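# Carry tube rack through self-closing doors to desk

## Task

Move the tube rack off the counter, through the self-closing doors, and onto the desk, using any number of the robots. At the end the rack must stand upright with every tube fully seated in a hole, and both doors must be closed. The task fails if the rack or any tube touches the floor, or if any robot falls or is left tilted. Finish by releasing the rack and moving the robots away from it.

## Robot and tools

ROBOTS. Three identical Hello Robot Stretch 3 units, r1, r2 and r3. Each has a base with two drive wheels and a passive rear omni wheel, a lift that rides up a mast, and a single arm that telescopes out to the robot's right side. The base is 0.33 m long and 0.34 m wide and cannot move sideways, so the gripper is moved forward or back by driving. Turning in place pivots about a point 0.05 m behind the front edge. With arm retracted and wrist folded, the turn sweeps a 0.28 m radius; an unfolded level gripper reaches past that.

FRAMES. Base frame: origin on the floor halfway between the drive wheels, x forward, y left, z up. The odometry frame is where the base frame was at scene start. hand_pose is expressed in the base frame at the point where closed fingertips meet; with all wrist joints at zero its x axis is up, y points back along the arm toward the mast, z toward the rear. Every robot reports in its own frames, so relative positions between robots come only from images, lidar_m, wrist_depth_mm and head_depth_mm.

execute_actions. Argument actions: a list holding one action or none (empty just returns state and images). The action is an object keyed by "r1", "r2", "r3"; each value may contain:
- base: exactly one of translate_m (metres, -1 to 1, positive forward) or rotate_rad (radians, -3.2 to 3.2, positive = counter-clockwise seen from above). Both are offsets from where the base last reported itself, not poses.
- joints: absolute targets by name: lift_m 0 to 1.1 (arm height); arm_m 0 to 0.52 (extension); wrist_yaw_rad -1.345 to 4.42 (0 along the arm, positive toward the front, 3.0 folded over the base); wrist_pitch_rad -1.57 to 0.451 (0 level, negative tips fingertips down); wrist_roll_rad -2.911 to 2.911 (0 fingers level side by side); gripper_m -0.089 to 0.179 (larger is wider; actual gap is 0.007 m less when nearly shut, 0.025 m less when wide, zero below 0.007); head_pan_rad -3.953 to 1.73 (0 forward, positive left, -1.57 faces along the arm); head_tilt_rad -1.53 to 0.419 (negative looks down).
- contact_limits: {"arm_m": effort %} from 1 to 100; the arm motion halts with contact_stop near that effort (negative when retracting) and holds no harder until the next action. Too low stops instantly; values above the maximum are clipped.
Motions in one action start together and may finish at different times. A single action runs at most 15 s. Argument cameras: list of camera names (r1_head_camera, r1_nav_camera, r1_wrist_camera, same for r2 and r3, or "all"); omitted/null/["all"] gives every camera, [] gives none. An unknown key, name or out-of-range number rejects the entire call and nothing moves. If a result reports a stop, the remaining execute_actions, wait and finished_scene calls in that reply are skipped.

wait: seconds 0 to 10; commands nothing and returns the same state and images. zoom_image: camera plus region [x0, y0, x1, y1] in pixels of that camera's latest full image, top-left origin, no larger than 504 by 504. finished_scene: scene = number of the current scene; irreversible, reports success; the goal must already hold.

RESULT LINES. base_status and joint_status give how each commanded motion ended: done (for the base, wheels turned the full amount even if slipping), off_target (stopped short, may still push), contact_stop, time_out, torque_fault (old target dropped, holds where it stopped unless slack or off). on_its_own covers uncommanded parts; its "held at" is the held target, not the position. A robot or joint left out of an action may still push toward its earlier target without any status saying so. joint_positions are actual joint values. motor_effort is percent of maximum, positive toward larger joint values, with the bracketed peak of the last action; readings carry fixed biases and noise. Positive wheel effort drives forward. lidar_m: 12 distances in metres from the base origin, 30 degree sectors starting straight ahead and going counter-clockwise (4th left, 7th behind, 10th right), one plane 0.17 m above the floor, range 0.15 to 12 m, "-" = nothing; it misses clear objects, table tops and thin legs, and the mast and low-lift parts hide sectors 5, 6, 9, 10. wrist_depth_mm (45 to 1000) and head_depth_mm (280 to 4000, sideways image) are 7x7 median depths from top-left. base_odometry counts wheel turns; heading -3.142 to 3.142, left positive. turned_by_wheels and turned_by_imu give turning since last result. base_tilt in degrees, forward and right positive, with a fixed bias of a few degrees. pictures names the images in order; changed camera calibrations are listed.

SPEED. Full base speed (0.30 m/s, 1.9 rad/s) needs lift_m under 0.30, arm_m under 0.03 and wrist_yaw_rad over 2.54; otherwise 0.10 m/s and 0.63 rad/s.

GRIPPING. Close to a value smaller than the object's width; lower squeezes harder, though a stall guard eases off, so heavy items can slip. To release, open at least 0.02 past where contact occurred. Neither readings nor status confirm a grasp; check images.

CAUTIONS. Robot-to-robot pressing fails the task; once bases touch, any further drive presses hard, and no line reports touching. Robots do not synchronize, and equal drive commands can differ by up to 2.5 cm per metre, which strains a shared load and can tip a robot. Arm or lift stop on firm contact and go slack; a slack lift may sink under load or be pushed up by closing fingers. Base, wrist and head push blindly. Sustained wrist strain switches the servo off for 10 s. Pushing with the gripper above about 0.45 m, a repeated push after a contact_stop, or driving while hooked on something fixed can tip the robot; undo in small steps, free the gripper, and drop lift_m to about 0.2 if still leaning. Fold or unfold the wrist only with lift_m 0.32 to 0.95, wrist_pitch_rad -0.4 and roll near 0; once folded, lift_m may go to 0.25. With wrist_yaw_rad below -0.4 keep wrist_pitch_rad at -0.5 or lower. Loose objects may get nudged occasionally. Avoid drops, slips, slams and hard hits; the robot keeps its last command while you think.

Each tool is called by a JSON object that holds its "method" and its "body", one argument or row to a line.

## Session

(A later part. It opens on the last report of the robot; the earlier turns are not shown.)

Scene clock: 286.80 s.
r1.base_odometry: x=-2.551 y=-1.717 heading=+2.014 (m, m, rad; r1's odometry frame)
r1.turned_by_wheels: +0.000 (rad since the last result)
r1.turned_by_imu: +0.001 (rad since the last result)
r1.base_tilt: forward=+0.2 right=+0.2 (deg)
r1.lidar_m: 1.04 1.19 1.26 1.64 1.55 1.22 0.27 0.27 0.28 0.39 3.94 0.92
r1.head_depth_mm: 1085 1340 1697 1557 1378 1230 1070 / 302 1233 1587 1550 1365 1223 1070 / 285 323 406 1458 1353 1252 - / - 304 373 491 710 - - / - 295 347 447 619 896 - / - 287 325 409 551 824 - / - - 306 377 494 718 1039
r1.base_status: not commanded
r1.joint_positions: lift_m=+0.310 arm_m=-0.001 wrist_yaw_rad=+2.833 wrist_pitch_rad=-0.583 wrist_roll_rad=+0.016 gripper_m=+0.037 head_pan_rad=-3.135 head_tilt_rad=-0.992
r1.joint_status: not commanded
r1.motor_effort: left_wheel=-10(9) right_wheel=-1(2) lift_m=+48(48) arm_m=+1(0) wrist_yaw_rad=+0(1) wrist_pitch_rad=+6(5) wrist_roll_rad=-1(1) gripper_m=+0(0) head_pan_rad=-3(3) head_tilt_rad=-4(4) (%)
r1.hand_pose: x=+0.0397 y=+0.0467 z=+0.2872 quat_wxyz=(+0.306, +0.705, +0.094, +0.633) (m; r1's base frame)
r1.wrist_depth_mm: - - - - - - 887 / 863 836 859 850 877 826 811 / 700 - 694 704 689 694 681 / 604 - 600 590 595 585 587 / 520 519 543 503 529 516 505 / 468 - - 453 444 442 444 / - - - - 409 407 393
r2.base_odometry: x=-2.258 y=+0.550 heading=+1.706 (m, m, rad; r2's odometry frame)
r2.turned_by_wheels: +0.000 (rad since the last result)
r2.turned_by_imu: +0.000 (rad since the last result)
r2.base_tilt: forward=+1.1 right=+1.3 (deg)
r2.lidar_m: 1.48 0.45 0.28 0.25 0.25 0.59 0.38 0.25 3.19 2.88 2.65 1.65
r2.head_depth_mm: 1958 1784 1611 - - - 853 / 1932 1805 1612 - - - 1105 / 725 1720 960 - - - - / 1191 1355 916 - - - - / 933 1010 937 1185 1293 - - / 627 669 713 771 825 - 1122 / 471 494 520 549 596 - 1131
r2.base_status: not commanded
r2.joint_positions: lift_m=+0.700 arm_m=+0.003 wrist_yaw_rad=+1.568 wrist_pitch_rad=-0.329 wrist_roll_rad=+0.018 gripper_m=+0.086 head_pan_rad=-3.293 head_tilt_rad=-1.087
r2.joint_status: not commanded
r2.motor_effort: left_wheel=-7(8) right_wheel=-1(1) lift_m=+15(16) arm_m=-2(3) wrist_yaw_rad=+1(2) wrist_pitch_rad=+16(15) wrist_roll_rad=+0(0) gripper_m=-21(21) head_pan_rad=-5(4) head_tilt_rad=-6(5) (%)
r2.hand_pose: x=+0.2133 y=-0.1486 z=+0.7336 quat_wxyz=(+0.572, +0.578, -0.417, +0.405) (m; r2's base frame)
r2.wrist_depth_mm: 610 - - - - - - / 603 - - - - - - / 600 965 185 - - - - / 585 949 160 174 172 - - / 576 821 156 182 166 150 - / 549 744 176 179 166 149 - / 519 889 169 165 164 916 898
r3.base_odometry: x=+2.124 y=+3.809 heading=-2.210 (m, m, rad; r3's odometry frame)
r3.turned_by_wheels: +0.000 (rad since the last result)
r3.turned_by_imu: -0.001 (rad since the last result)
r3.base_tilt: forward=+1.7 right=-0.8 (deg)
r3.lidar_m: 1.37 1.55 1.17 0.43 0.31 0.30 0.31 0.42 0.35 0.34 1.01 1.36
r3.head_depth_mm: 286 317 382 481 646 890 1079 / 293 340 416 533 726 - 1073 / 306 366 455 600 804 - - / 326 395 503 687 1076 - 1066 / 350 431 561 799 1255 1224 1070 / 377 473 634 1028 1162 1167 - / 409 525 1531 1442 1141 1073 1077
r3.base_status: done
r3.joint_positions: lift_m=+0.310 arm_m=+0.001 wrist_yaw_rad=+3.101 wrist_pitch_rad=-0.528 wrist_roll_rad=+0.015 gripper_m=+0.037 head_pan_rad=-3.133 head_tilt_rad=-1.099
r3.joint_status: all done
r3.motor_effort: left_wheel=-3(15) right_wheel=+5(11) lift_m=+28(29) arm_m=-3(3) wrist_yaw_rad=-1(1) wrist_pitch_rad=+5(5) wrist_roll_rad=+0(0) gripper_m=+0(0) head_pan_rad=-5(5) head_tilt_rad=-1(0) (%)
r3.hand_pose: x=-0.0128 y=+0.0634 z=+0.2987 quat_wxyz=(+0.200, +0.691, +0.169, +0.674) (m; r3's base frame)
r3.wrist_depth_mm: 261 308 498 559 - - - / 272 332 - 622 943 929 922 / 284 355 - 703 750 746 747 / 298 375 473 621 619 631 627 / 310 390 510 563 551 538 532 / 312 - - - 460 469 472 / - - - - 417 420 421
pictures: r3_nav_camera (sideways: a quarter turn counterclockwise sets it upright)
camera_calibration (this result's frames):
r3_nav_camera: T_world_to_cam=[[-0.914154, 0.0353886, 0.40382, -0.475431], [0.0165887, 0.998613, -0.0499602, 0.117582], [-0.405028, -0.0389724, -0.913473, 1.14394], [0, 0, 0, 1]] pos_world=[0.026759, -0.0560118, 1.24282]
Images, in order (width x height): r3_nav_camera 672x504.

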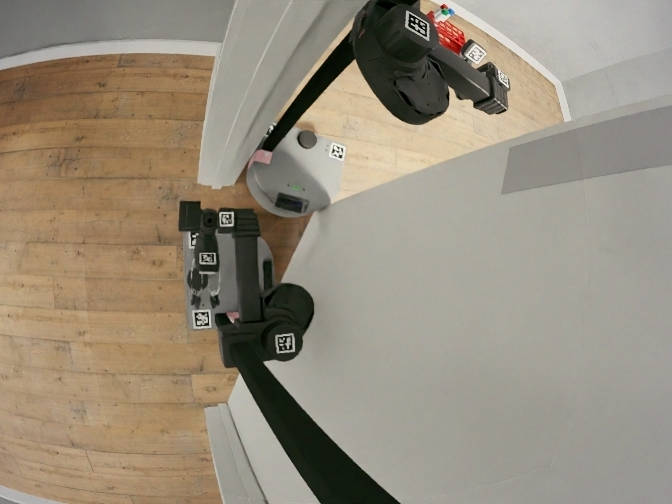

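{"method": "execute_actions", "body": {
  "actions": [
    {"r2":{"base":{"translate_m":0.6}},"r3":{"base":{"translate_m":-0.06}}}
  ],
  "cameras": []
}}

{"method": "execute_actions", "body": {
  "actions": [
    {"r2":{"base":{"rotate_rad":-2.4},"joints":{"head_pan_rad":-0.5,"head_tilt_rad":-0.9}},"r3":{"base":{"translate_m":-0.6}}}
  ],
  "cameras": ["r3_nav_camera"]
}}

{"method": "execute_actions", "body": {
  "actions": [
    {"r3":{"base":{"rotate_rad":-0.75}}}
  ],
  "cameras": []
}}

{"method": "execute_actions", "body": {
  "actions": [
    {"r3":{"base":{"translate_m":-0.35}},"r2":{"base":{"translate_m":0.35}}}
  ],
  "cameras": ["r3_nav_camera","r2_nav_camera"]
}}

Scene clock: 303.47 s.
r1.base_odometry: x=-2.551 y=-1.717 heading=+2.014 (m, m, rad; r1's odometry frame)
r1.turned_by_wheels: +0.000 (rad since the last result)
r1.turned_by_imu: +0.003 (rad since the last result)
r1.base_tilt: forward=+0.2 right=+0.1 (deg)
r1.lidar_m: 1.04 1.20 1.26 1.63 1.56 1.22 0.27 0.27 0.28 0.39 3.94 0.92
r1.head_depth_mm: 1090 1344 1692 1550 1375 1232 1073 / 302 1227 1590 1550 1360 1229 1074 / 285 323 405 1462 1352 1258 - / - 304 373 492 710 - - / - 295 347 446 620 898 - / - 287 325 409 550 824 - / - - 306 377 495 719 1041
r1.base_status: not commanded
r1.joint_positions: lift_m=+0.310 arm_m=-0.001 wrist_yaw_rad=+2.833 wrist_pitch_rad=-0.583 wrist_roll_rad=+0.016 gripper_m=+0.037 head_pan_rad=-3.135 head_tilt_rad=-0.992
r1.joint_status: not commanded
r1.motor_effort: left_wheel=-10(10) right_wheel=-1(1) lift_m=+48(48) arm_m=+0(0) wrist_yaw_rad=+0(1) wrist_pitch_rad=+6(6) wrist_roll_rad=+0(0) gripper_m=+0(0) head_pan_rad=-3(3) head_tilt_rad=-4(3) (%)
r1.hand_pose: x=+0.0397 y=+0.0467 z=+0.2872 quat_wxyz=(+0.306, +0.705, +0.094, +0.633) (m; r1's base frame)
r1.wrist_depth_mm: - - - - - - 913 / 868 871 861 843 811 845 836 / 727 - 709 687 683 684 678 / 600 - 585 590 590 579 582 / 530 526 535 515 525 502 506 / 478 - - 453 440 450 441 / - - - - 410 409 398
r2.base_odometry: x=-2.339 y=+1.144 heading=+1.706 (m, m, rad; r2's odometry frame)
r2.turned_by_wheels: +0.000 (rad since the last result)
r2.turned_by_imu: +0.003 (rad since the last result)
r2.base_tilt: forward=+1.1 right=+1.3 (deg)
r2.lidar_m: 0.89 0.65 0.41 0.37 0.37 0.44 0.82 3.22 3.07 2.76 1.59 0.99
r2.head_depth_mm: 587 641 712 - - - 1110 / 699 777 876 - - - 1135 / 843 969 1139 - - - - / 1993 1510 1535 - - - - / 1198 1546 1546 1464 1324 - - / 1179 1305 1418 1462 1325 - 1127 / 934 1034 1555 1437 1325 - 1127
r2.base_status: done
r2.joint_positions: lift_m=+0.700 arm_m=+0.003 wrist_yaw_rad=+1.568 wrist_pitch_rad=-0.329 wrist_roll_rad=+0.018 gripper_m=+0.086 head_pan_rad=-3.293 head_tilt_rad=-1.087
r2.joint_status: not commanded
r2.motor_effort: left_wheel=+3(8) right_wheel=-1(1) lift_m=+16(16) arm_m=-3(3) wrist_yaw_rad=+2(2) wrist_pitch_rad=+16(16) wrist_roll_rad=+0(0) gripper_m=-21(21) head_pan_rad=-4(4) head_tilt_rad=-6(5) (%)
r2.hand_pose: x=+0.2133 y=-0.1485 z=+0.7336 quat_wxyz=(+0.572, +0.578, -0.417, +0.406) (m; r2's base frame)
r2.wrist_depth_mm: 690 701 737 786 789 845 873 / 722 781 804 839 884 939 966 / 740 834 824 892 967 - - / 738 923 161 174 171 - - / 719 950 156 182 165 149 - / 705 963 175 179 165 149 - / 653 936 169 165 165 923 932
r3.base_odometry: x=+2.160 y=+3.857 heading=-2.210 (m, m, rad; r3's odometry frame)
r3.turned_by_wheels: +0.000 (rad since the last result)
r3.turned_by_imu: +0.003 (rad since the last result)
r3.base_tilt: forward=+1.7 right=-0.8 (deg)
r3.lidar_m: 1.42 1.55 1.17 0.37 0.27 0.26 0.28 0.38 1.08 0.33 1.01 1.41
r3.head_depth_mm: - 291 333 417 554 750 1081 / - 302 364 465 627 - 1065 / 287 323 401 529 704 - - / 298 352 446 607 939 - - / 313 385 503 718 1253 1229 1069 / 340 427 576 904 1311 1206 - / 370 476 1535 1449 1305 1198 1062
r3.base_status: translate_m off_target (by the wheels' count: -0.0598 of -0.0600)
r3.joint_positions: lift_m=+0.310 arm_m=+0.001 wrist_yaw_rad=+3.100 wrist_pitch_rad=-0.528 wrist_roll_rad=+0.015 gripper_m=+0.037 head_pan_rad=-3.135 head_tilt_rad=-1.095
r3.joint_status: not commanded
r3.on_its_own: left_wheel is at rest, and its effort (-19) is outside its rest range (-18 to +18); right_wheel is at rest, and its effort (-26) is outside its rest range (-18 to +18)
r3.motor_effort: left_wheel=-19(69) right_wheel=-26(84) lift_m=+26(28) arm_m=-2(3) wrist_yaw_rad=+0(1) wrist_pitch_rad=+5(5) wrist_roll_rad=+0(0) gripper_m=+0(0) head_pan_rad=-3(5) head_tilt_rad=-3(2) (%)
r3.hand_pose: x=-0.0125 y=+0.0634 z=+0.2987 quat_wxyz=(+0.200, +0.691, +0.169, +0.674) (m; r3's base frame)
r3.wrist_depth_mm: 229 268 423 522 - - - / 238 289 - 585 944 935 917 / 249 311 - 662 745 750 753 / 262 329 406 626 625 625 615 / 275 337 439 557 554 536 538 / 283 - - - 462 470 468 / - - - - 417 417 412
pictures: none
No camera images: the call's "cameras" was empty. Leave "cameras" out to get every camera's image.

Scene clock: 310.50 s.
r1.base_odometry: x=-2.551 y=-1.717 heading=+2.014 (m, m, rad; r1's odometry frame)
r1.turned_by_wheels: +0.000 (rad since the last result)
r1.turned_by_imu: +0.002 (rad since the last result)
r1.base_tilt: forward=+0.2 right=+0.1 (deg)
r1.lidar_m: 1.04 1.19 1.26 1.64 1.55 1.22 0.27 0.27 0.28 0.39 3.96 0.92
r1.head_depth_mm: 1088 1341 1686 1569 1375 1232 1069 / 302 1239 1597 1551 1360 1218 1071 / 285 323 406 1464 1355 1255 - / - 304 373 491 710 - - / - 295 347 446 620 897 - / - 287 325 409 550 826 - / - - 305 378 495 717 1042
r1.base_status: not commanded
r1.joint_positions: lift_m=+0.310 arm_m=-0.001 wrist_yaw_rad=+2.833 wrist_pitch_rad=-0.583 wrist_roll_rad=+0.016 gripper_m=+0.037 head_pan_rad=-3.135 head_tilt_rad=-0.992
r1.joint_status: not commanded
r1.motor_effort: left_wheel=-10(10) right_wheel=-1(1) lift_m=+48(48) arm_m=+1(0) wrist_yaw_rad=+0(0) wrist_pitch_rad=+6(6) wrist_roll_rad=-1(1) gripper_m=+0(1) head_pan_rad=-3(3) head_tilt_rad=-5(4) (%)
r1.hand_pose: x=+0.0397 y=+0.0467 z=+0.2872 quat_wxyz=(+0.306, +0.705, +0.094, +0.633) (m; r1's base frame)
r1.wrist_depth_mm: - - - - - - 900 / 833 873 856 863 832 838 829 / 729 - 715 704 700 692 675 / 594 - 595 609 590 592 573 / 529 519 540 516 524 513 510 / 473 - - 454 445 459 446 / - - - - 402 401 399
r2.base_odometry: x=-2.339 y=+1.144 heading=-0.694 (m, m, rad; r2's odometry frame)
r2.turned_by_wheels: -2.400 (rad since the last result)
r2.turned_by_imu: -2.430 (rad since the last result)
r2.base_tilt: forward=+1.2 right=+1.3 (deg)
r2.lidar_m: 1.27 2.86 2.77 1.26 0.92 0.89 0.51 0.38 0.37 0.38 0.53 1.05
r2.head_depth_mm: 1488 1829 1934 1653 1272 1209 1110 / 1407 1660 1895 1677 1450 1259 - / 1352 1571 1825 1660 1456 596 1153 / 1293 1490 1775 1652 1442 543 1161 / 1234 1420 1552 1508 1442 1272 1156 / 1151 1278 1441 1496 1441 1280 1157 / 1161 2132 1936 1634 1448 1284 1159
r2.base_status: done
r2.joint_positions: lift_m=+0.700 arm_m=+0.003 wrist_yaw_rad=+1.568 wrist_pitch_rad=-0.329 wrist_roll_rad=+0.018 gripper_m=+0.086 head_pan_rad=-0.507 head_tilt_rad=-0.902
r2.joint_status: all done
r2.motor_effort: left_wheel=+4(6) right_wheel=-2(5) lift_m=+15(16) arm_m=-4(3) wrist_yaw_rad=+1(1) wrist_pitch_rad=+16(15) wrist_roll_rad=+0(0) gripper_m=-22(21) head_pan_rad=+4(61) head_tilt_rad=+1(18) (%)
r2.hand_pose: x=+0.2133 y=-0.1485 z=+0.7336 quat_wxyz=(+0.572, +0.578, -0.417, +0.406) (m; r2's base frame)
r2.wrist_depth_mm: - - - - - - - / - - - - - - - / - - 185 - - - - / - - 160 174 171 - - / - - 155 182 166 150 - / - - 176 178 166 149 - / 968 947 170 165 164 926 922
r3.base_odometry: x=+2.518 y=+4.339 heading=-2.209 (m, m, rad; r3's odometry frame)
r3.turned_by_wheels: +0.000 (rad since the last result)
r3.turned_by_imu: -0.001 (rad since the last result)
r3.base_tilt: forward=+1.7 right=-0.8 (deg)
r3.lidar_m: 2.00 0.60 0.28 0.22 0.22 0.24 2.62 2.69 2.03 1.05 0.74 0.63
r3.head_depth_mm: 2060 1792 1588 1426 534 605 760 / 2045 1780 1595 1434 1306 - 1066 / 2068 1800 1593 1422 1319 - - / 2064 1797 1599 1432 1295 - - / 2063 1813 1601 1431 1304 1228 1070 / 2097 1802 1607 1445 1310 1211 - / 2078 1822 1608 1447 1313 1191 1106
r3.base_status: done
r3.joint_positions: lift_m=+0.310 arm_m=+0.001 wrist_yaw_rad=+3.100 wrist_pitch_rad=-0.528 wrist_roll_rad=+0.015 gripper_m=+0.037 head_pan_rad=-3.135 head_tilt_rad=-1.095
r3.joint_status: not commanded
r3.motor_effort: left_wheel=+0(31) right_wheel=-9(33) lift_m=+26(26) arm_m=-2(2) wrist_yaw_rad=+0(0) wrist_pitch_rad=+4(5) wrist_roll_rad=+0(0) gripper_m=+0(0) head_pan_rad=-3(2) head_tilt_rad=-3(2) (%)
r3.hand_pose: x=-0.0125 y=+0.0634 z=+0.2987 quat_wxyz=(+0.200, +0.691, +0.169, +0.674) (m; r3's base frame)
r3.wrist_depth_mm: 197 212 249 271 314 369 447 / 213 232 - 302 353 425 541 / 232 256 - 341 410 512 672 / 259 282 314 391 482 599 619 / 528 311 347 434 540 533 534 / 479 - - - 458 474 468 / - - - - 419 420 419
pictures: r3_nav_camera (sideways: a quarter turn counterclockwise sets it upright)
camera_calibration (this result's frames):
r3_nav_camera: T_world_to_cam=[[-0.91235, 0.0368702, 0.407748, -0.480559], [0.0179794, 0.998584, -0.0500665, 0.117712], [-0.409017, -0.0383471, -0.911721, 1.14169], [0, 0, 0, 1]] pos_world=[0.0264145, -0.0560466, 1.24274]
Images, in order (width x height): r3_nav_camera 672x504.

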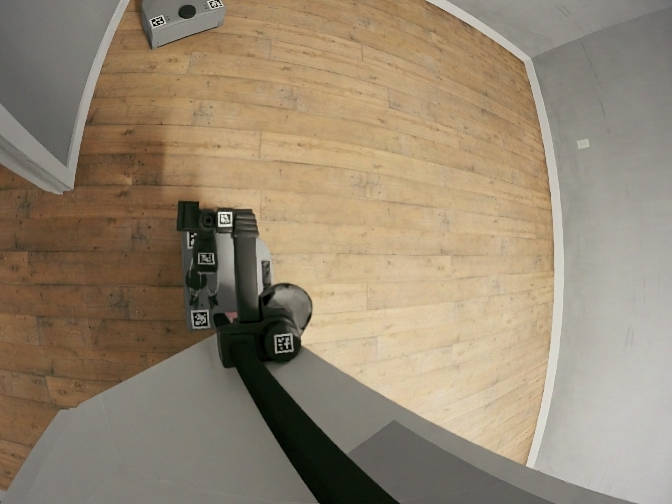

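Scene clock: 312.63 s.
r1.base_odometry: x=-2.551 y=-1.717 heading=+2.014 (m, m, rad; r1's odometry frame)
r1.turned_by_wheels: +0.000 (rad since the last result)
r1.turned_by_imu: +0.001 (rad since the last result)
r1.base_tilt: forward=+0.2 right=+0.1 (deg)
r1.lidar_m: 1.04 1.19 1.26 1.63 1.55 1.22 0.27 0.27 0.28 0.39 3.95 0.92
r1.head_depth_mm: 1090 1343 1692 1557 1375 1230 1069 / 302 1224 1596 1551 1370 1222 1080 / 285 323 406 1459 1349 1253 - / - 304 373 491 709 - - / - 296 347 446 619 896 - / - 287 325 409 550 826 - / - - 305 377 494 721 1044
r1.base_status: not commanded
r1.joint_positions: lift_m=+0.310 arm_m=-0.001 wrist_yaw_rad=+2.833 wrist_pitch_rad=-0.583 wrist_roll_rad=+0.016 gripper_m=+0.037 head_pan_rad=-3.135 head_tilt_rad=-0.992
r1.joint_status: not commanded
r1.motor_effort: left_wheel=-10(10) right_wheel=-2(2) lift_m=+48(48) arm_m=+1(0) wrist_yaw_rad=+0(1) wrist_pitch_rad=+6(6) wrist_roll_rad=-1(0) gripper_m=-1(1) head_pan_rad=-3(3) head_tilt_rad=-5(4) (%)
r1.hand_pose: x=+0.0397 y=+0.0467 z=+0.2872 quat_wxyz=(+0.306, +0.705, +0.094, +0.633) (m; r1's base frame)
r1.wrist_depth_mm: - - - - - - 913 / 872 890 858 869 865 840 828 / 715 - 697 681 696 688 685 / 592 - 596 592 576 580 563 / 521 528 529 511 528 507 506 / 474 - - 449 442 454 450 / - - - - 402 403 402
r2.base_odometry: x=-2.339 y=+1.144 heading=-0.694 (m, m, rad; r2's odometry frame)
r2.turned_by_wheels: +0.000 (rad since the last result)
r2.turned_by_imu: +0.000 (rad since the last result)
r2.base_tilt: forward=+1.1 right=+1.3 (deg)
r2.lidar_m: 1.32 2.86 2.77 1.25 0.92 0.89 0.51 0.38 0.36 0.38 0.53 1.04
r2.head_depth_mm: 1500 1814 1943 1662 1266 1208 1115 / 1424 1678 1913 1657 1436 1263 - / 1368 1602 1852 1655 1446 597 1161 / 1322 1529 1795 1628 1443 542 1154 / 1221 1313 1582 1535 1458 1259 1158 / 1241 1329 1286 1540 1438 1287 1154 / 1198 2199 1875 1640 1447 1283 1157
r2.base_status: not commanded
r2.joint_positions: lift_m=+0.700 arm_m=+0.003 wrist_yaw_rad=+1.568 wrist_pitch_rad=-0.329 wrist_roll_rad=+0.018 gripper_m=+0.086 head_pan_rad=-0.507 head_tilt_rad=-0.902
r2.joint_status: not commanded
r2.motor_effort: left_wheel=+3(4) right_wheel=-2(2) lift_m=+16(16) arm_m=-3(3) wrist_yaw_rad=+1(1) wrist_pitch_rad=+16(16) wrist_roll_rad=+0(0) gripper_m=-21(21) head_pan_rad=+4(4) head_tilt_rad=+2(1) (%)
r2.hand_pose: x=+0.2133 y=-0.1485 z=+0.7336 quat_wxyz=(+0.572, +0.578, -0.417, +0.406) (m; r2's base frame)
r2.wrist_depth_mm: - - - - - - 976 / - - - - - - - / - - 185 - - - - / - - 160 175 171 - - / - - 156 182 165 149 - / - - 175 179 165 149 - / 988 955 169 166 165 918 938
r3.base_odometry: x=+2.518 y=+4.339 heading=-2.959 (m, m, rad; r3's odometry frame)
r3.turned_by_wheels: -0.750 (rad since the last result)
r3.turned_by_imu: -0.735 (rad since the last result)
r3.base_tilt: forward=+1.8 right=-0.8 (deg)
r3.lidar_m: 0.62 2.01 2.07 0.40 0.28 0.27 0.27 2.62 2.63 2.19 1.18 0.97
r3.head_depth_mm: - 290 333 419 567 784 1079 / - 301 359 464 631 - 1068 / - 315 391 519 693 - - / 1970 362 466 1369 1269 - - / 2093 1803 1612 1435 1304 1225 1066 / 2076 1812 1601 1440 1306 1207 - / 2095 1817 1599 1443 1307 1199 1102
r3.base_status: done
r3.joint_positions: lift_m=+0.310 arm_m=+0.001 wrist_yaw_rad=+3.100 wrist_pitch_rad=-0.528 wrist_roll_rad=+0.015 gripper_m=+0.037 head_pan_rad=-3.135 head_tilt_rad=-1.095
r3.joint_status: not commanded
r3.on_its_own: right_wheel is at rest, and its effort (-21) is outside its rest range (-18 to +18)
r3.motor_effort: left_wheel=+2(15) right_wheel=-21(26) lift_m=+26(26) arm_m=-3(2) wrist_yaw_rad=+1(1) wrist_pitch_rad=+5(5) wrist_roll_rad=+0(0) gripper_m=+0(0) head_pan_rad=-3(3) head_tilt_rad=-2(2) (%)
r3.hand_pose: x=-0.0125 y=+0.0634 z=+0.2987 quat_wxyz=(+0.200, +0.691, +0.169, +0.674) (m; r3's base frame)
r3.wrist_depth_mm: 238 279 460 634 - - - / 246 299 - 702 929 924 931 / 255 320 - 713 757 753 744 / 266 339 425 628 625 624 624 / 277 348 466 563 550 535 539 / 284 - - - 459 469 470 / - - - - 416 418 414
pictures: none
No camera images: the call's "cameras" was empty. Leave "cameras" out to get every camera's image.

Scene clock: 317.67 s.
r1.base_odometry: x=-2.551 y=-1.717 heading=+2.014 (m, m, rad; r1's odometry frame)
r1.turned_by_wheels: +0.000 (rad since the last result)
r1.turned_by_imu: +0.001 (rad since the last result)
r1.base_tilt: forward=+0.1 right=+0.1 (deg)
r1.lidar_m: 1.04 1.19 1.26 1.64 1.55 1.22 0.27 0.27 0.28 0.39 3.95 0.92
r1.head_depth_mm: 1086 1339 1701 1563 1373 1234 1070 / 302 1232 1595 1542 1369 1223 1075 / 285 323 405 1454 1353 1253 - / - 304 374 491 710 - - / - 295 347 447 620 899 - / - 287 325 409 550 825 - / - - 306 377 494 719 1043
r1.base_status: not commanded
r1.joint_positions: lift_m=+0.310 arm_m=-0.001 wrist_yaw_rad=+2.833 wrist_pitch_rad=-0.583 wrist_roll_rad=+0.016 gripper_m=+0.037 head_pan_rad=-3.135 head_tilt_rad=-0.992
r1.joint_status: not commanded
r1.motor_effort: left_wheel=-10(10) right_wheel=-1(2) lift_m=+48(48) arm_m=+1(0) wrist_yaw_rad=+0(0) wrist_pitch_rad=+6(6) wrist_roll_rad=-1(1) gripper_m=+0(0) head_pan_rad=-3(3) head_tilt_rad=-3(4) (%)
r1.hand_pose: x=+0.0397 y=+0.0467 z=+0.2872 quat_wxyz=(+0.306, +0.705, +0.094, +0.633) (m; r1's base frame)
r1.wrist_depth_mm: - - - - - - 912 / 873 859 873 846 837 813 843 / 725 - 736 703 707 703 691 / 609 - 600 597 600 588 584 / 535 516 540 520 525 504 502 / 471 - - 455 436 451 448 / - - - - 402 397 400
r2.base_odometry: x=-2.070 y=+0.920 heading=-0.694 (m, m, rad; r2's odometry frame)
r2.turned_by_wheels: +0.000 (rad since the last result)
r2.turned_by_imu: +0.002 (rad since the last result)
r2.base_tilt: forward=+1.1 right=+1.3 (deg)
r2.lidar_m: 1.00 2.68 2.59 1.67 1.23 1.19 0.76 0.56 0.54 0.57 1.31 0.99
r2.head_depth_mm: 1170 1359 1598 1656 1450 1283 1169 / 1165 1364 1609 1650 1446 1265 - / 1168 1354 1599 1650 1447 596 1155 / 1163 1343 1593 1651 1444 545 1152 / 1165 1303 1512 1554 1451 1261 1157 / 1109 1265 1552 1477 1447 1279 1154 / 2834 2301 1189 1546 1458 1283 1161
r2.base_status: done
r2.joint_positions: lift_m=+0.700 arm_m=+0.003 wrist_yaw_rad=+1.568 wrist_pitch_rad=-0.329 wrist_roll_rad=+0.018 gripper_m=+0.086 head_pan_rad=-0.507 head_tilt_rad=-0.902
r2.joint_status: not commanded
r2.motor_effort: left_wheel=+4(8) right_wheel=-2(4) lift_m=+16(15) arm_m=-4(3) wrist_yaw_rad=+1(2) wrist_pitch_rad=+16(15) wrist_roll_rad=+0(0) gripper_m=-22(21) head_pan_rad=+5(5) head_tilt_rad=+1(2) (%)
r2.hand_pose: x=+0.2133 y=-0.1485 z=+0.7336 quat_wxyz=(+0.572, +0.578, -0.417, +0.406) (m; r2's base frame)
r2.wrist_depth_mm: - - - - 991 930 800 / - - - - - 970 879 / - - 185 997 - - 889 / - - 159 175 171 - 971 / - - 155 182 165 149 - / - - 175 179 166 149 - / 995 936 170 164 164 912 927
r3.base_odometry: x=+2.862 y=+4.402 heading=-2.959 (m, m, rad; r3's odometry frame)
r3.turned_by_wheels: +0.000 (rad since the last result)
r3.turned_by_imu: -0.001 (rad since the last result)
r3.base_tilt: forward=+1.7 right=-0.8 (deg)
r3.lidar_m: 0.98 2.31 0.47 0.28 0.25 0.25 2.40 2.34 2.36 2.45 2.20 0.99
r3.head_depth_mm: 2058 1800 1586 1430 608 662 1051 / 2080 1795 1584 1439 1309 - 1069 / 2067 1788 1594 1431 1313 - - / 2066 1805 1597 1434 1305 - - / 2080 1825 1598 1437 1300 1229 1071 / 2079 1806 1612 1435 1309 1215 - / 2078 1821 1602 1443 1309 1194 1105
r3.base_status: done
r3.joint_positions: lift_m=+0.310 arm_m=+0.001 wrist_yaw_rad=+3.100 wrist_pitch_rad=-0.528 wrist_roll_rad=+0.015 gripper_m=+0.037 head_pan_rad=-3.135 head_tilt_rad=-1.095
r3.joint_status: not commanded
r3.motor_effort: left_wheel=+2(13) right_wheel=-10(22) lift_m=+27(26) arm_m=-2(2) wrist_yaw_rad=+1(0) wrist_pitch_rad=+5(5) wrist_roll_rad=+0(0) gripper_m=+0(0) head_pan_rad=-3(3) head_tilt_rad=-2(1) (%)
r3.hand_pose: x=-0.0125 y=+0.0634 z=+0.2987 quat_wxyz=(+0.200, +0.691, +0.169, +0.674) (m; r3's base frame)
r3.wrist_depth_mm: 207 232 313 367 508 - - / 218 251 - 408 587 871 928 / 236 273 - 466 696 747 748 / 595 295 353 525 628 631 622 / 541 322 380 556 552 529 532 / 479 - - - 457 469 469 / - - - - 418 418 418
pictures: r2_nav_camera (sideways: a quarter turn counterclockwise sets it upright), r3_nav_camera (sideways: a quarter turn counterclockwise sets it upright)
camera_calibration (this result's frames):
r2_nav_camera: T_world_to_cam=[[0.687531, -0.374975, 0.621848, -0.769136], [-0.497203, -0.867221, 0.0267852, 0.0174252], [0.529236, -0.3276, -0.78268, 0.976455], [0, 0, 0, 1]] pos_world=[0.0206935, 0.0465919, 1.24207]
r3_nav_camera: T_world_to_cam=[[-0.91235, 0.0368702, 0.407748, -0.480559], [0.0179794, 0.998584, -0.0500665, 0.117712], [-0.409017, -0.0383471, -0.911721, 1.14169], [0, 0, 0, 1]] pos_world=[0.0264145, -0.0560466, 1.24274]
Images, in order (width x height): r2_nav_camera 672x504, r3_nav_camera 672x504.

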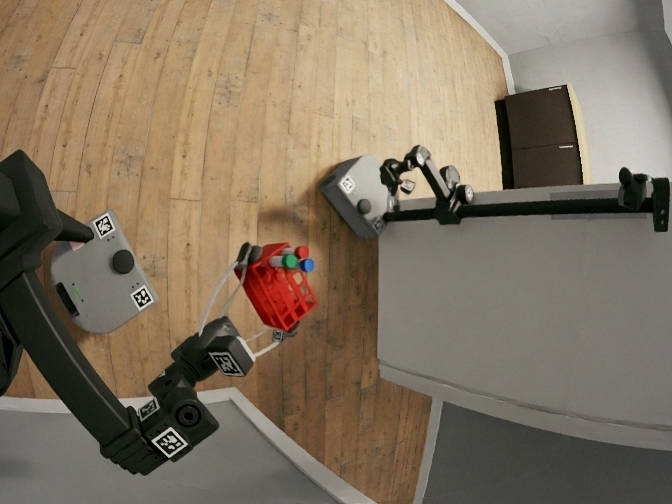

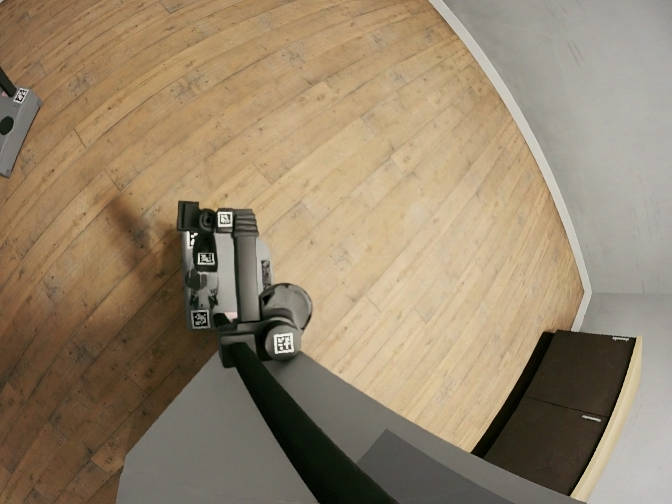

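{"method": "execute_actions", "body": {
  "actions": [
    {"r2":{"base":{"rotate_rad":-0.53}}}
  ],
  "cameras": []
}}

{"method": "execute_actions", "body": {
  "actions": [
    {"r2":{"base":{"translate_m":0.6}}}
  ],
  "cameras": ["r2_nav_camera"]
}}

{"method": "execute_actions", "body": {
  "actions": [
    {"r2":{"base":{"rotate_rad":-1.15},"joints":{"head_pan_rad":0}}}
  ],
  "cameras": ["r2_nav_camera"]
}}

Scene clock: 328.40 s.
r1.base_odometry: x=-2.551 y=-1.717 heading=+2.014 (m, m, rad; r1's odometry frame)
r1.turned_by_wheels: +0.000 (rad since the last result)
r1.turned_by_imu: +0.001 (rad since the last result)
r1.base_tilt: forward=+0.2 right=+0.1 (deg)
r1.lidar_m: 1.04 1.19 1.25 1.63 1.55 1.22 0.27 0.27 0.28 0.39 3.95 0.92
r1.head_depth_mm: 1085 1342 1691 1559 1373 1232 1070 / 303 1230 1594 1548 1363 1227 1075 / 285 323 406 1462 1353 1249 - / - 304 373 492 710 - - / - 296 347 447 621 899 - / - 287 325 408 550 824 - / - - 306 377 495 719 1044
r1.base_status: not commanded
r1.joint_positions: lift_m=+0.310 arm_m=-0.001 wrist_yaw_rad=+2.833 wrist_pitch_rad=-0.583 wrist_roll_rad=+0.016 gripper_m=+0.037 head_pan_rad=-3.135 head_tilt_rad=-0.992
r1.joint_status: not commanded
r1.motor_effort: left_wheel=-10(10) right_wheel=-2(2) lift_m=+48(48) arm_m=+1(0) wrist_yaw_rad=-1(1) wrist_pitch_rad=+6(6) wrist_roll_rad=+0(1) gripper_m=-1(0) head_pan_rad=-3(3) head_tilt_rad=-4(4) (%)
r1.hand_pose: x=+0.0397 y=+0.0467 z=+0.2872 quat_wxyz=(+0.306, +0.705, +0.094, +0.633) (m; r1's base frame)
r1.wrist_depth_mm: - - - - - - 897 / 881 845 894 857 859 845 830 / 718 - 713 697 709 673 679 / 607 - 609 582 589 589 572 / 531 523 532 509 520 507 512 / 472 - - 450 446 452 452 / - - - - 403 400 404
r2.base_odometry: x=-2.070 y=+0.920 heading=-1.224 (m, m, rad; r2's odometry frame)
r2.turned_by_wheels: -0.530 (rad since the last result)
r2.turned_by_imu: -0.537 (rad since the last result)
r2.base_tilt: forward=+1.1 right=+1.4 (deg)
r2.lidar_m: 0.99 0.99 2.69 2.59 1.68 1.24 1.19 0.77 0.57 0.55 0.57 1.31
r2.head_depth_mm: 2513 2346 1898 917 1052 1195 1179 / 2359 2340 1917 1662 1351 1260 - / 2212 2352 1938 1654 1447 597 1154 / 2095 2284 1874 1659 1450 544 1157 / 1309 1515 1753 1656 1451 1267 1157 / 1229 1399 1621 1644 1445 1276 1152 / 1160 1323 1517 1664 1444 1287 1153
r2.base_status: done
r2.joint_positions: lift_m=+0.700 arm_m=+0.003 wrist_yaw_rad=+1.568 wrist_pitch_rad=-0.329 wrist_roll_rad=+0.018 gripper_m=+0.086 head_pan_rad=-0.507 head_tilt_rad=-0.902
r2.joint_status: not commanded
r2.motor_effort: left_wheel=+4(7) right_wheel=-2(5) lift_m=+16(16) arm_m=-3(3) wrist_yaw_rad=+2(1) wrist_pitch_rad=+16(16) wrist_roll_rad=+0(0) gripper_m=-21(20) head_pan_rad=+4(4) head_tilt_rad=+1(1) (%)
r2.hand_pose: x=+0.2133 y=-0.1485 z=+0.7336 quat_wxyz=(+0.572, +0.578, -0.417, +0.406) (m; r2's base frame)
r2.wrist_depth_mm: - - - - - - - / - - - - - - - / - - 185 - - - - / - - 161 173 172 - - / - - 155 182 166 150 - / - - 174 178 166 150 454 / 984 956 170 165 165 914 512
r3.base_odometry: x=+2.862 y=+4.402 heading=-2.959 (m, m, rad; r3's odometry frame)
r3.turned_by_wheels: +0.000 (rad since the last result)
r3.turned_by_imu: +0.001 (rad since the last result)
r3.base_tilt: forward=+1.7 right=-0.7 (deg)
r3.lidar_m: 0.98 2.31 0.47 0.28 0.25 0.25 2.39 2.35 2.36 2.45 2.20 0.99
r3.head_depth_mm: 2050 1778 1583 1425 608 661 1057 / 2056 1808 1596 1418 1302 - 1067 / 2069 1794 1590 1434 1316 - - / 2079 1810 1605 1440 1298 - - / 2077 1810 1606 1432 1300 1236 1070 / 2087 1818 1597 1444 1304 1213 - / 2116 1812 1609 1440 1316 1197 1102
r3.base_status: not commanded
r3.joint_positions: lift_m=+0.310 arm_m=+0.001 wrist_yaw_rad=+3.100 wrist_pitch_rad=-0.528 wrist_roll_rad=+0.015 gripper_m=+0.037 head_pan_rad=-3.135 head_tilt_rad=-1.095
r3.joint_status: not commanded
r3.motor_effort: left_wheel=+2(2) right_wheel=-10(10) lift_m=+26(27) arm_m=-2(2) wrist_yaw_rad=+1(0) wrist_pitch_rad=+5(5) wrist_roll_rad=+0(0) gripper_m=+0(0) head_pan_rad=-3(3) head_tilt_rad=-2(3) (%)
r3.hand_pose: x=-0.0125 y=+0.0634 z=+0.2987 quat_wxyz=(+0.200, +0.691, +0.169, +0.674) (m; r3's base frame)
r3.wrist_depth_mm: 207 232 313 370 508 - - / 219 251 - 410 586 886 930 / 237 272 - 464 689 742 746 / 591 296 353 529 621 624 615 / 542 321 380 555 552 533 532 / 481 - - - 458 470 470 / - - - - 420 419 418
pictures: none
No camera images: the call's "cameras" was empty. Leave "cameras" out to get every camera's image.

Scene clock: 335.93 s.
r1.base_odometry: x=-2.551 y=-1.717 heading=+2.014 (m, m, rad; r1's odometry frame)
r1.turned_by_wheels: +0.000 (rad since the last result)
r1.turned_by_imu: +0.002 (rad since the last result)
r1.base_tilt: forward=+0.2 right=+0.1 (deg)
r1.lidar_m: 1.04 1.19 1.26 1.63 1.55 1.22 0.27 0.27 0.28 0.39 3.94 0.92
r1.head_depth_mm: 1089 1342 1681 1563 1373 1232 1068 / 302 1232 1594 1557 1360 1224 1073 / 285 323 406 1453 1352 1250 - / - 304 374 491 710 - - / - 295 347 447 619 896 - / - 287 326 409 551 826 - / - - 306 378 494 717 1035
r1.base_status: not commanded
r1.joint_positions: lift_m=+0.310 arm_m=-0.001 wrist_yaw_rad=+2.833 wrist_pitch_rad=-0.583 wrist_roll_rad=+0.016 gripper_m=+0.037 head_pan_rad=-3.135 head_tilt_rad=-0.992
r1.joint_status: not commanded
r1.motor_effort: left_wheel=-10(10) right_wheel=-2(1) lift_m=+48(48) arm_m=+0(0) wrist_yaw_rad=+0(1) wrist_pitch_rad=+6(6) wrist_roll_rad=-1(0) gripper_m=+0(1) head_pan_rad=-3(3) head_tilt_rad=-4(4) (%)
r1.hand_pose: x=+0.0397 y=+0.0467 z=+0.2872 quat_wxyz=(+0.306, +0.705, +0.094, +0.633) (m; r1's base frame)
r1.wrist_depth_mm: - - - - - - 901 / 872 886 868 875 859 843 802 / 725 - 710 700 704 687 684 / 608 - 601 586 589 581 582 / 533 511 546 515 520 500 509 / 474 - - 461 448 453 448 / - - - - 401 401 406
r2.base_odometry: x=-1.866 y=+0.356 heading=-1.224 (m, m, rad; r2's odometry frame)
r2.turned_by_wheels: +0.000 (rad since the last result)
r2.turned_by_imu: +0.003 (rad since the last result)
r2.base_tilt: forward=+1.0 right=+1.3 (deg)
r2.lidar_m: 0.65 0.43 2.67 2.58 2.52 1.86 1.80 0.77 0.56 0.60 1.86 0.67
r2.head_depth_mm: 1670 2033 1930 1652 1461 1286 1175 / 794 958 1244 1622 1456 1262 - / 727 849 1023 1299 1441 596 1153 / 685 789 934 1160 1384 542 1155 / 645 740 873 1054 1294 1267 1149 / 612 697 807 962 1199 1281 1152 / 582 658 758 889 1077 1261 1126
r2.base_status: done
r2.joint_positions: lift_m=+0.700 arm_m=+0.003 wrist_yaw_rad=+1.568 wrist_pitch_rad=-0.329 wrist_roll_rad=+0.018 gripper_m=+0.086 head_pan_rad=-0.507 head_tilt_rad=-0.902
r2.joint_status: not commanded
r2.motor_effort: left_wheel=+3(7) right_wheel=-1(3) lift_m=+15(15) arm_m=-3(3) wrist_yaw_rad=+2(2) wrist_pitch_rad=+16(15) wrist_roll_rad=+0(0) gripper_m=-21(21) head_pan_rad=+4(4) head_tilt_rad=+1(2) (%)
r2.hand_pose: x=+0.2133 y=-0.1485 z=+0.7336 quat_wxyz=(+0.572, +0.578, -0.417, +0.406) (m; r2's base frame)
r2.wrist_depth_mm: - 524 516 517 521 522 543 / - 546 550 551 556 569 602 / - 579 185 596 621 618 678 / - 562 160 174 170 651 - / 531 555 155 182 166 149 - / - - 176 179 165 150 - / 463 721 170 166 164 909 907
r3.base_odometry: x=+2.862 y=+4.402 heading=-2.959 (m, m, rad; r3's odometry frame)
r3.turned_by_wheels: +0.000 (rad since the last result)
r3.turned_by_imu: +0.001 (rad since the last result)
r3.base_tilt: forward=+1.7 right=-0.7 (deg)
r3.lidar_m: 0.43 2.31 0.47 0.28 0.25 0.25 2.40 2.34 2.35 2.44 2.20 0.43
r3.head_depth_mm: 2026 1780 1578 1425 607 662 1057 / 2062 1793 1579 1428 1300 - 1065 / 2070 1817 1602 1441 1317 - - / 2058 1800 1596 1435 1301 - - / 2070 1809 1607 1437 1302 1227 1065 / 2063 1798 1615 1442 1306 1213 - / 2067 1829 1616 1436 1304 1196 1102
r3.base_status: not commanded
r3.joint_positions: lift_m=+0.310 arm_m=+0.001 wrist_yaw_rad=+3.100 wrist_pitch_rad=-0.528 wrist_roll_rad=+0.015 gripper_m=+0.037 head_pan_rad=-3.135 head_tilt_rad=-1.095
r3.joint_status: not commanded
r3.motor_effort: left_wheel=+2(2) right_wheel=-11(11) lift_m=+26(27) arm_m=-2(2) wrist_yaw_rad=+1(0) wrist_pitch_rad=+5(5) wrist_roll_rad=+0(0) gripper_m=+0(0) head_pan_rad=-3(3) head_tilt_rad=-2(2) (%)
r3.hand_pose: x=-0.0125 y=+0.0634 z=+0.2987 quat_wxyz=(+0.200, +0.691, +0.169, +0.674) (m; r3's base frame)
r3.wrist_depth_mm: 206 232 314 368 507 - - / 218 250 - 410 592 896 942 / 235 273 - 464 691 757 737 / 595 296 350 528 620 625 625 / 544 321 380 555 546 530 539 / 481 - - - 459 473 469 / - - - - 421 417 417
pictures: r2_nav_camera (sideways: a quarter turn counterclockwise sets it upright)
camera_calibration (this result's frames):
r2_nav_camera: T_world_to_cam=[[0.687517, -0.374945, 0.621882, -0.76918], [-0.497182, -0.867232, 0.0267846, 0.0174259], [0.529274, -0.327604, -0.782653, 0.97642], [0, 0, 0, 1]] pos_world=[0.0206946, 0.046591, 1.24207]
Images, in order (width x height): r2_nav_camera 672x504.

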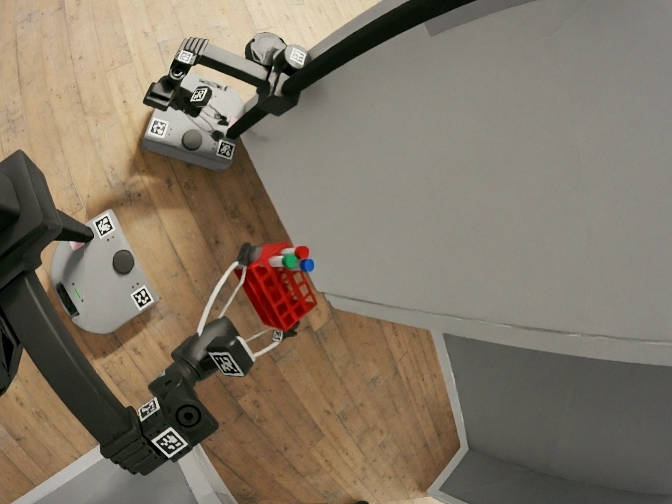

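Scene clock: 338.70 s.
r1.base_odometry: x=-2.551 y=-1.717 heading=+2.014 (m, m, rad; r1's odometry frame)
r1.turned_by_wheels: +0.000 (rad since the last result)
r1.turned_by_imu: +0.001 (rad since the last result)
r1.base_tilt: forward=+0.2 right=+0.1 (deg)
r1.lidar_m: 1.04 1.19 1.26 1.63 1.55 1.22 0.27 0.27 0.28 0.39 3.94 0.92
r1.head_depth_mm: 1091 1339 1695 1570 1381 1231 1070 / 302 1234 1606 1554 1369 1219 1074 / 285 323 406 1455 1356 1246 - / - 304 373 492 709 - - / - 295 346 446 621 898 - / - 287 325 409 551 822 - / - - 306 377 494 718 1037
r1.base_status: not commanded
r1.joint_positions: lift_m=+0.310 arm_m=-0.001 wrist_yaw_rad=+2.833 wrist_pitch_rad=-0.583 wrist_roll_rad=+0.016 gripper_m=+0.037 head_pan_rad=-3.135 head_tilt_rad=-0.992
r1.joint_status: not commanded
r1.motor_effort: left_wheel=-10(10) right_wheel=-1(1) lift_m=+48(48) arm_m=+0(0) wrist_yaw_rad=+0(0) wrist_pitch_rad=+6(6) wrist_roll_rad=-1(1) gripper_m=-1(0) head_pan_rad=-3(2) head_tilt_rad=-4(4) (%)
r1.hand_pose: x=+0.0397 y=+0.0467 z=+0.2872 quat_wxyz=(+0.306, +0.705, +0.094, +0.633) (m; r1's base frame)
r1.wrist_depth_mm: - - - - - - 894 / 865 870 832 871 852 842 806 / 699 - 711 708 678 697 677 / 598 - 596 607 578 578 568 / 527 521 533 508 527 502 509 / 478 - - 450 439 449 453 / - - - - 406 408 405
r2.base_odometry: x=-1.866 y=+0.356 heading=-2.373 (m, m, rad; r2's odometry frame)
r2.turned_by_wheels: -1.150 (rad since the last result)
r2.turned_by_imu: -1.164 (rad since the last result)
r2.base_tilt: forward=+1.1 right=+1.3 (deg)
r2.lidar_m: 2.10 0.71 0.65 0.43 2.77 2.58 2.62 1.93 1.79 0.88 0.58 0.56
r2.head_depth_mm: 2902 2153 1948 1662 1448 535 1124 / 2838 2335 1926 1660 1450 507 1127 / 2829 2321 1939 1665 1459 1283 1144 / 2842 2343 1934 1657 1437 1283 1155 / 2653 2332 1944 1648 1451 1281 1153 / 2201 2292 1943 1648 1447 1278 1161 / 1912 2101 1939 1348 1376 1289 1156
r2.base_status: done
r2.joint_positions: lift_m=+0.700 arm_m=+0.003 wrist_yaw_rad=+1.568 wrist_pitch_rad=-0.329 wrist_roll_rad=+0.018 gripper_m=+0.086 head_pan_rad=-0.007 head_tilt_rad=-0.902
r2.joint_status: all done
r2.motor_effort: left_wheel=+3(7) right_wheel=-2(5) lift_m=+16(16) arm_m=-4(5) wrist_yaw_rad=+2(2) wrist_pitch_rad=+16(16) wrist_roll_rad=+0(0) gripper_m=-21(20) head_pan_rad=+5(44) head_tilt_rad=+1(0) (%)
r2.hand_pose: x=+0.2133 y=-0.1485 z=+0.7336 quat_wxyz=(+0.572, +0.578, -0.417, +0.406) (m; r2's base frame)
r2.wrist_depth_mm: 625 - - - - - 296 / 640 - - - - - 314 / 650 875 184 - - 428 331 / 664 898 160 174 172 396 359 / 679 841 155 183 166 149 380 / 699 855 176 179 165 148 410 / 688 920 169 165 165 500 464
r3.base_odometry: x=+2.862 y=+4.402 heading=-2.959 (m, m, rad; r3's odometry frame)
r3.turned_by_wheels: +0.000 (rad since the last result)
r3.turned_by_imu: +0.000 (rad since the last result)
r3.base_tilt: forward=+1.8 right=-0.8 (deg)
r3.lidar_m: 0.44 2.31 0.47 0.28 0.25 0.25 2.40 2.35 2.36 2.46 2.20 0.31
r3.head_depth_mm: 2046 1800 1575 1433 607 663 1061 / 2059 1794 1590 1429 1297 - 1068 / 2061 1796 1586 1436 1319 - - / 2074 1808 1599 1428 1307 - - / 2076 1818 1602 1436 1300 1229 1067 / 2089 1818 1614 1440 1299 1207 - / 2101 1819 1612 1443 1311 1198 1101
r3.base_status: not commanded
r3.joint_positions: lift_m=+0.310 arm_m=+0.001 wrist_yaw_rad=+3.100 wrist_pitch_rad=-0.528 wrist_roll_rad=+0.015 gripper_m=+0.037 head_pan_rad=-3.135 head_tilt_rad=-1.095
r3.joint_status: not commanded
r3.motor_effort: left_wheel=+2(2) right_wheel=-9(10) lift_m=+26(27) arm_m=-2(2) wrist_yaw_rad=+1(1) wrist_pitch_rad=+5(5) wrist_roll_rad=+0(0) gripper_m=+0(0) head_pan_rad=-3(3) head_tilt_rad=-2(2) (%)
r3.hand_pose: x=-0.0125 y=+0.0634 z=+0.2987 quat_wxyz=(+0.200, +0.691, +0.169, +0.674) (m; r3's base frame)
r3.wrist_depth_mm: 207 233 313 369 506 - - / 219 251 - 408 593 904 939 / 236 273 - 463 699 753 744 / 592 295 349 530 626 623 620 / 547 322 380 557 549 537 538 / 483 - - - 457 469 470 / - - - - 414 417 414
pictures: r2_nav_camera (sideways: a quarter turn counterclockwise sets it upright)
camera_calibration (this result's frames):
r2_nav_camera: T_world_to_cam=[[0.783096, 0.000448226, 0.621901, -0.769787], [-0.0206988, -0.999427, 0.0267842, 0.0145197], [0.621557, -0.0338473, -0.782638, 0.975837], [0, 0, 0, 1]] pos_world=[-0.00342019, 0.0478859, 1.24207]
Images, in order (width x height): r2_nav_camera 672x504.

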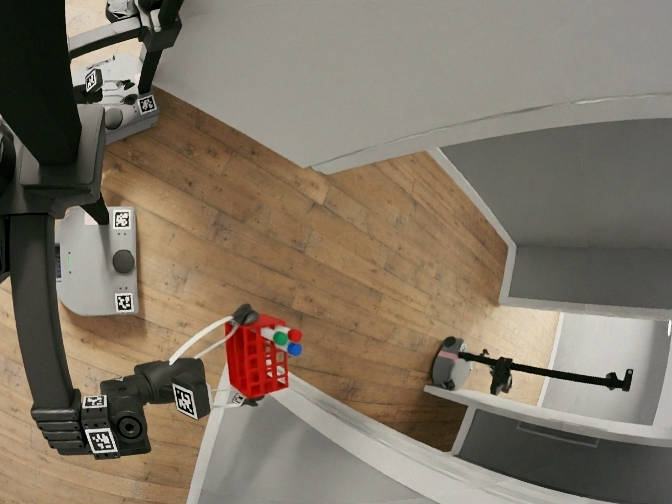

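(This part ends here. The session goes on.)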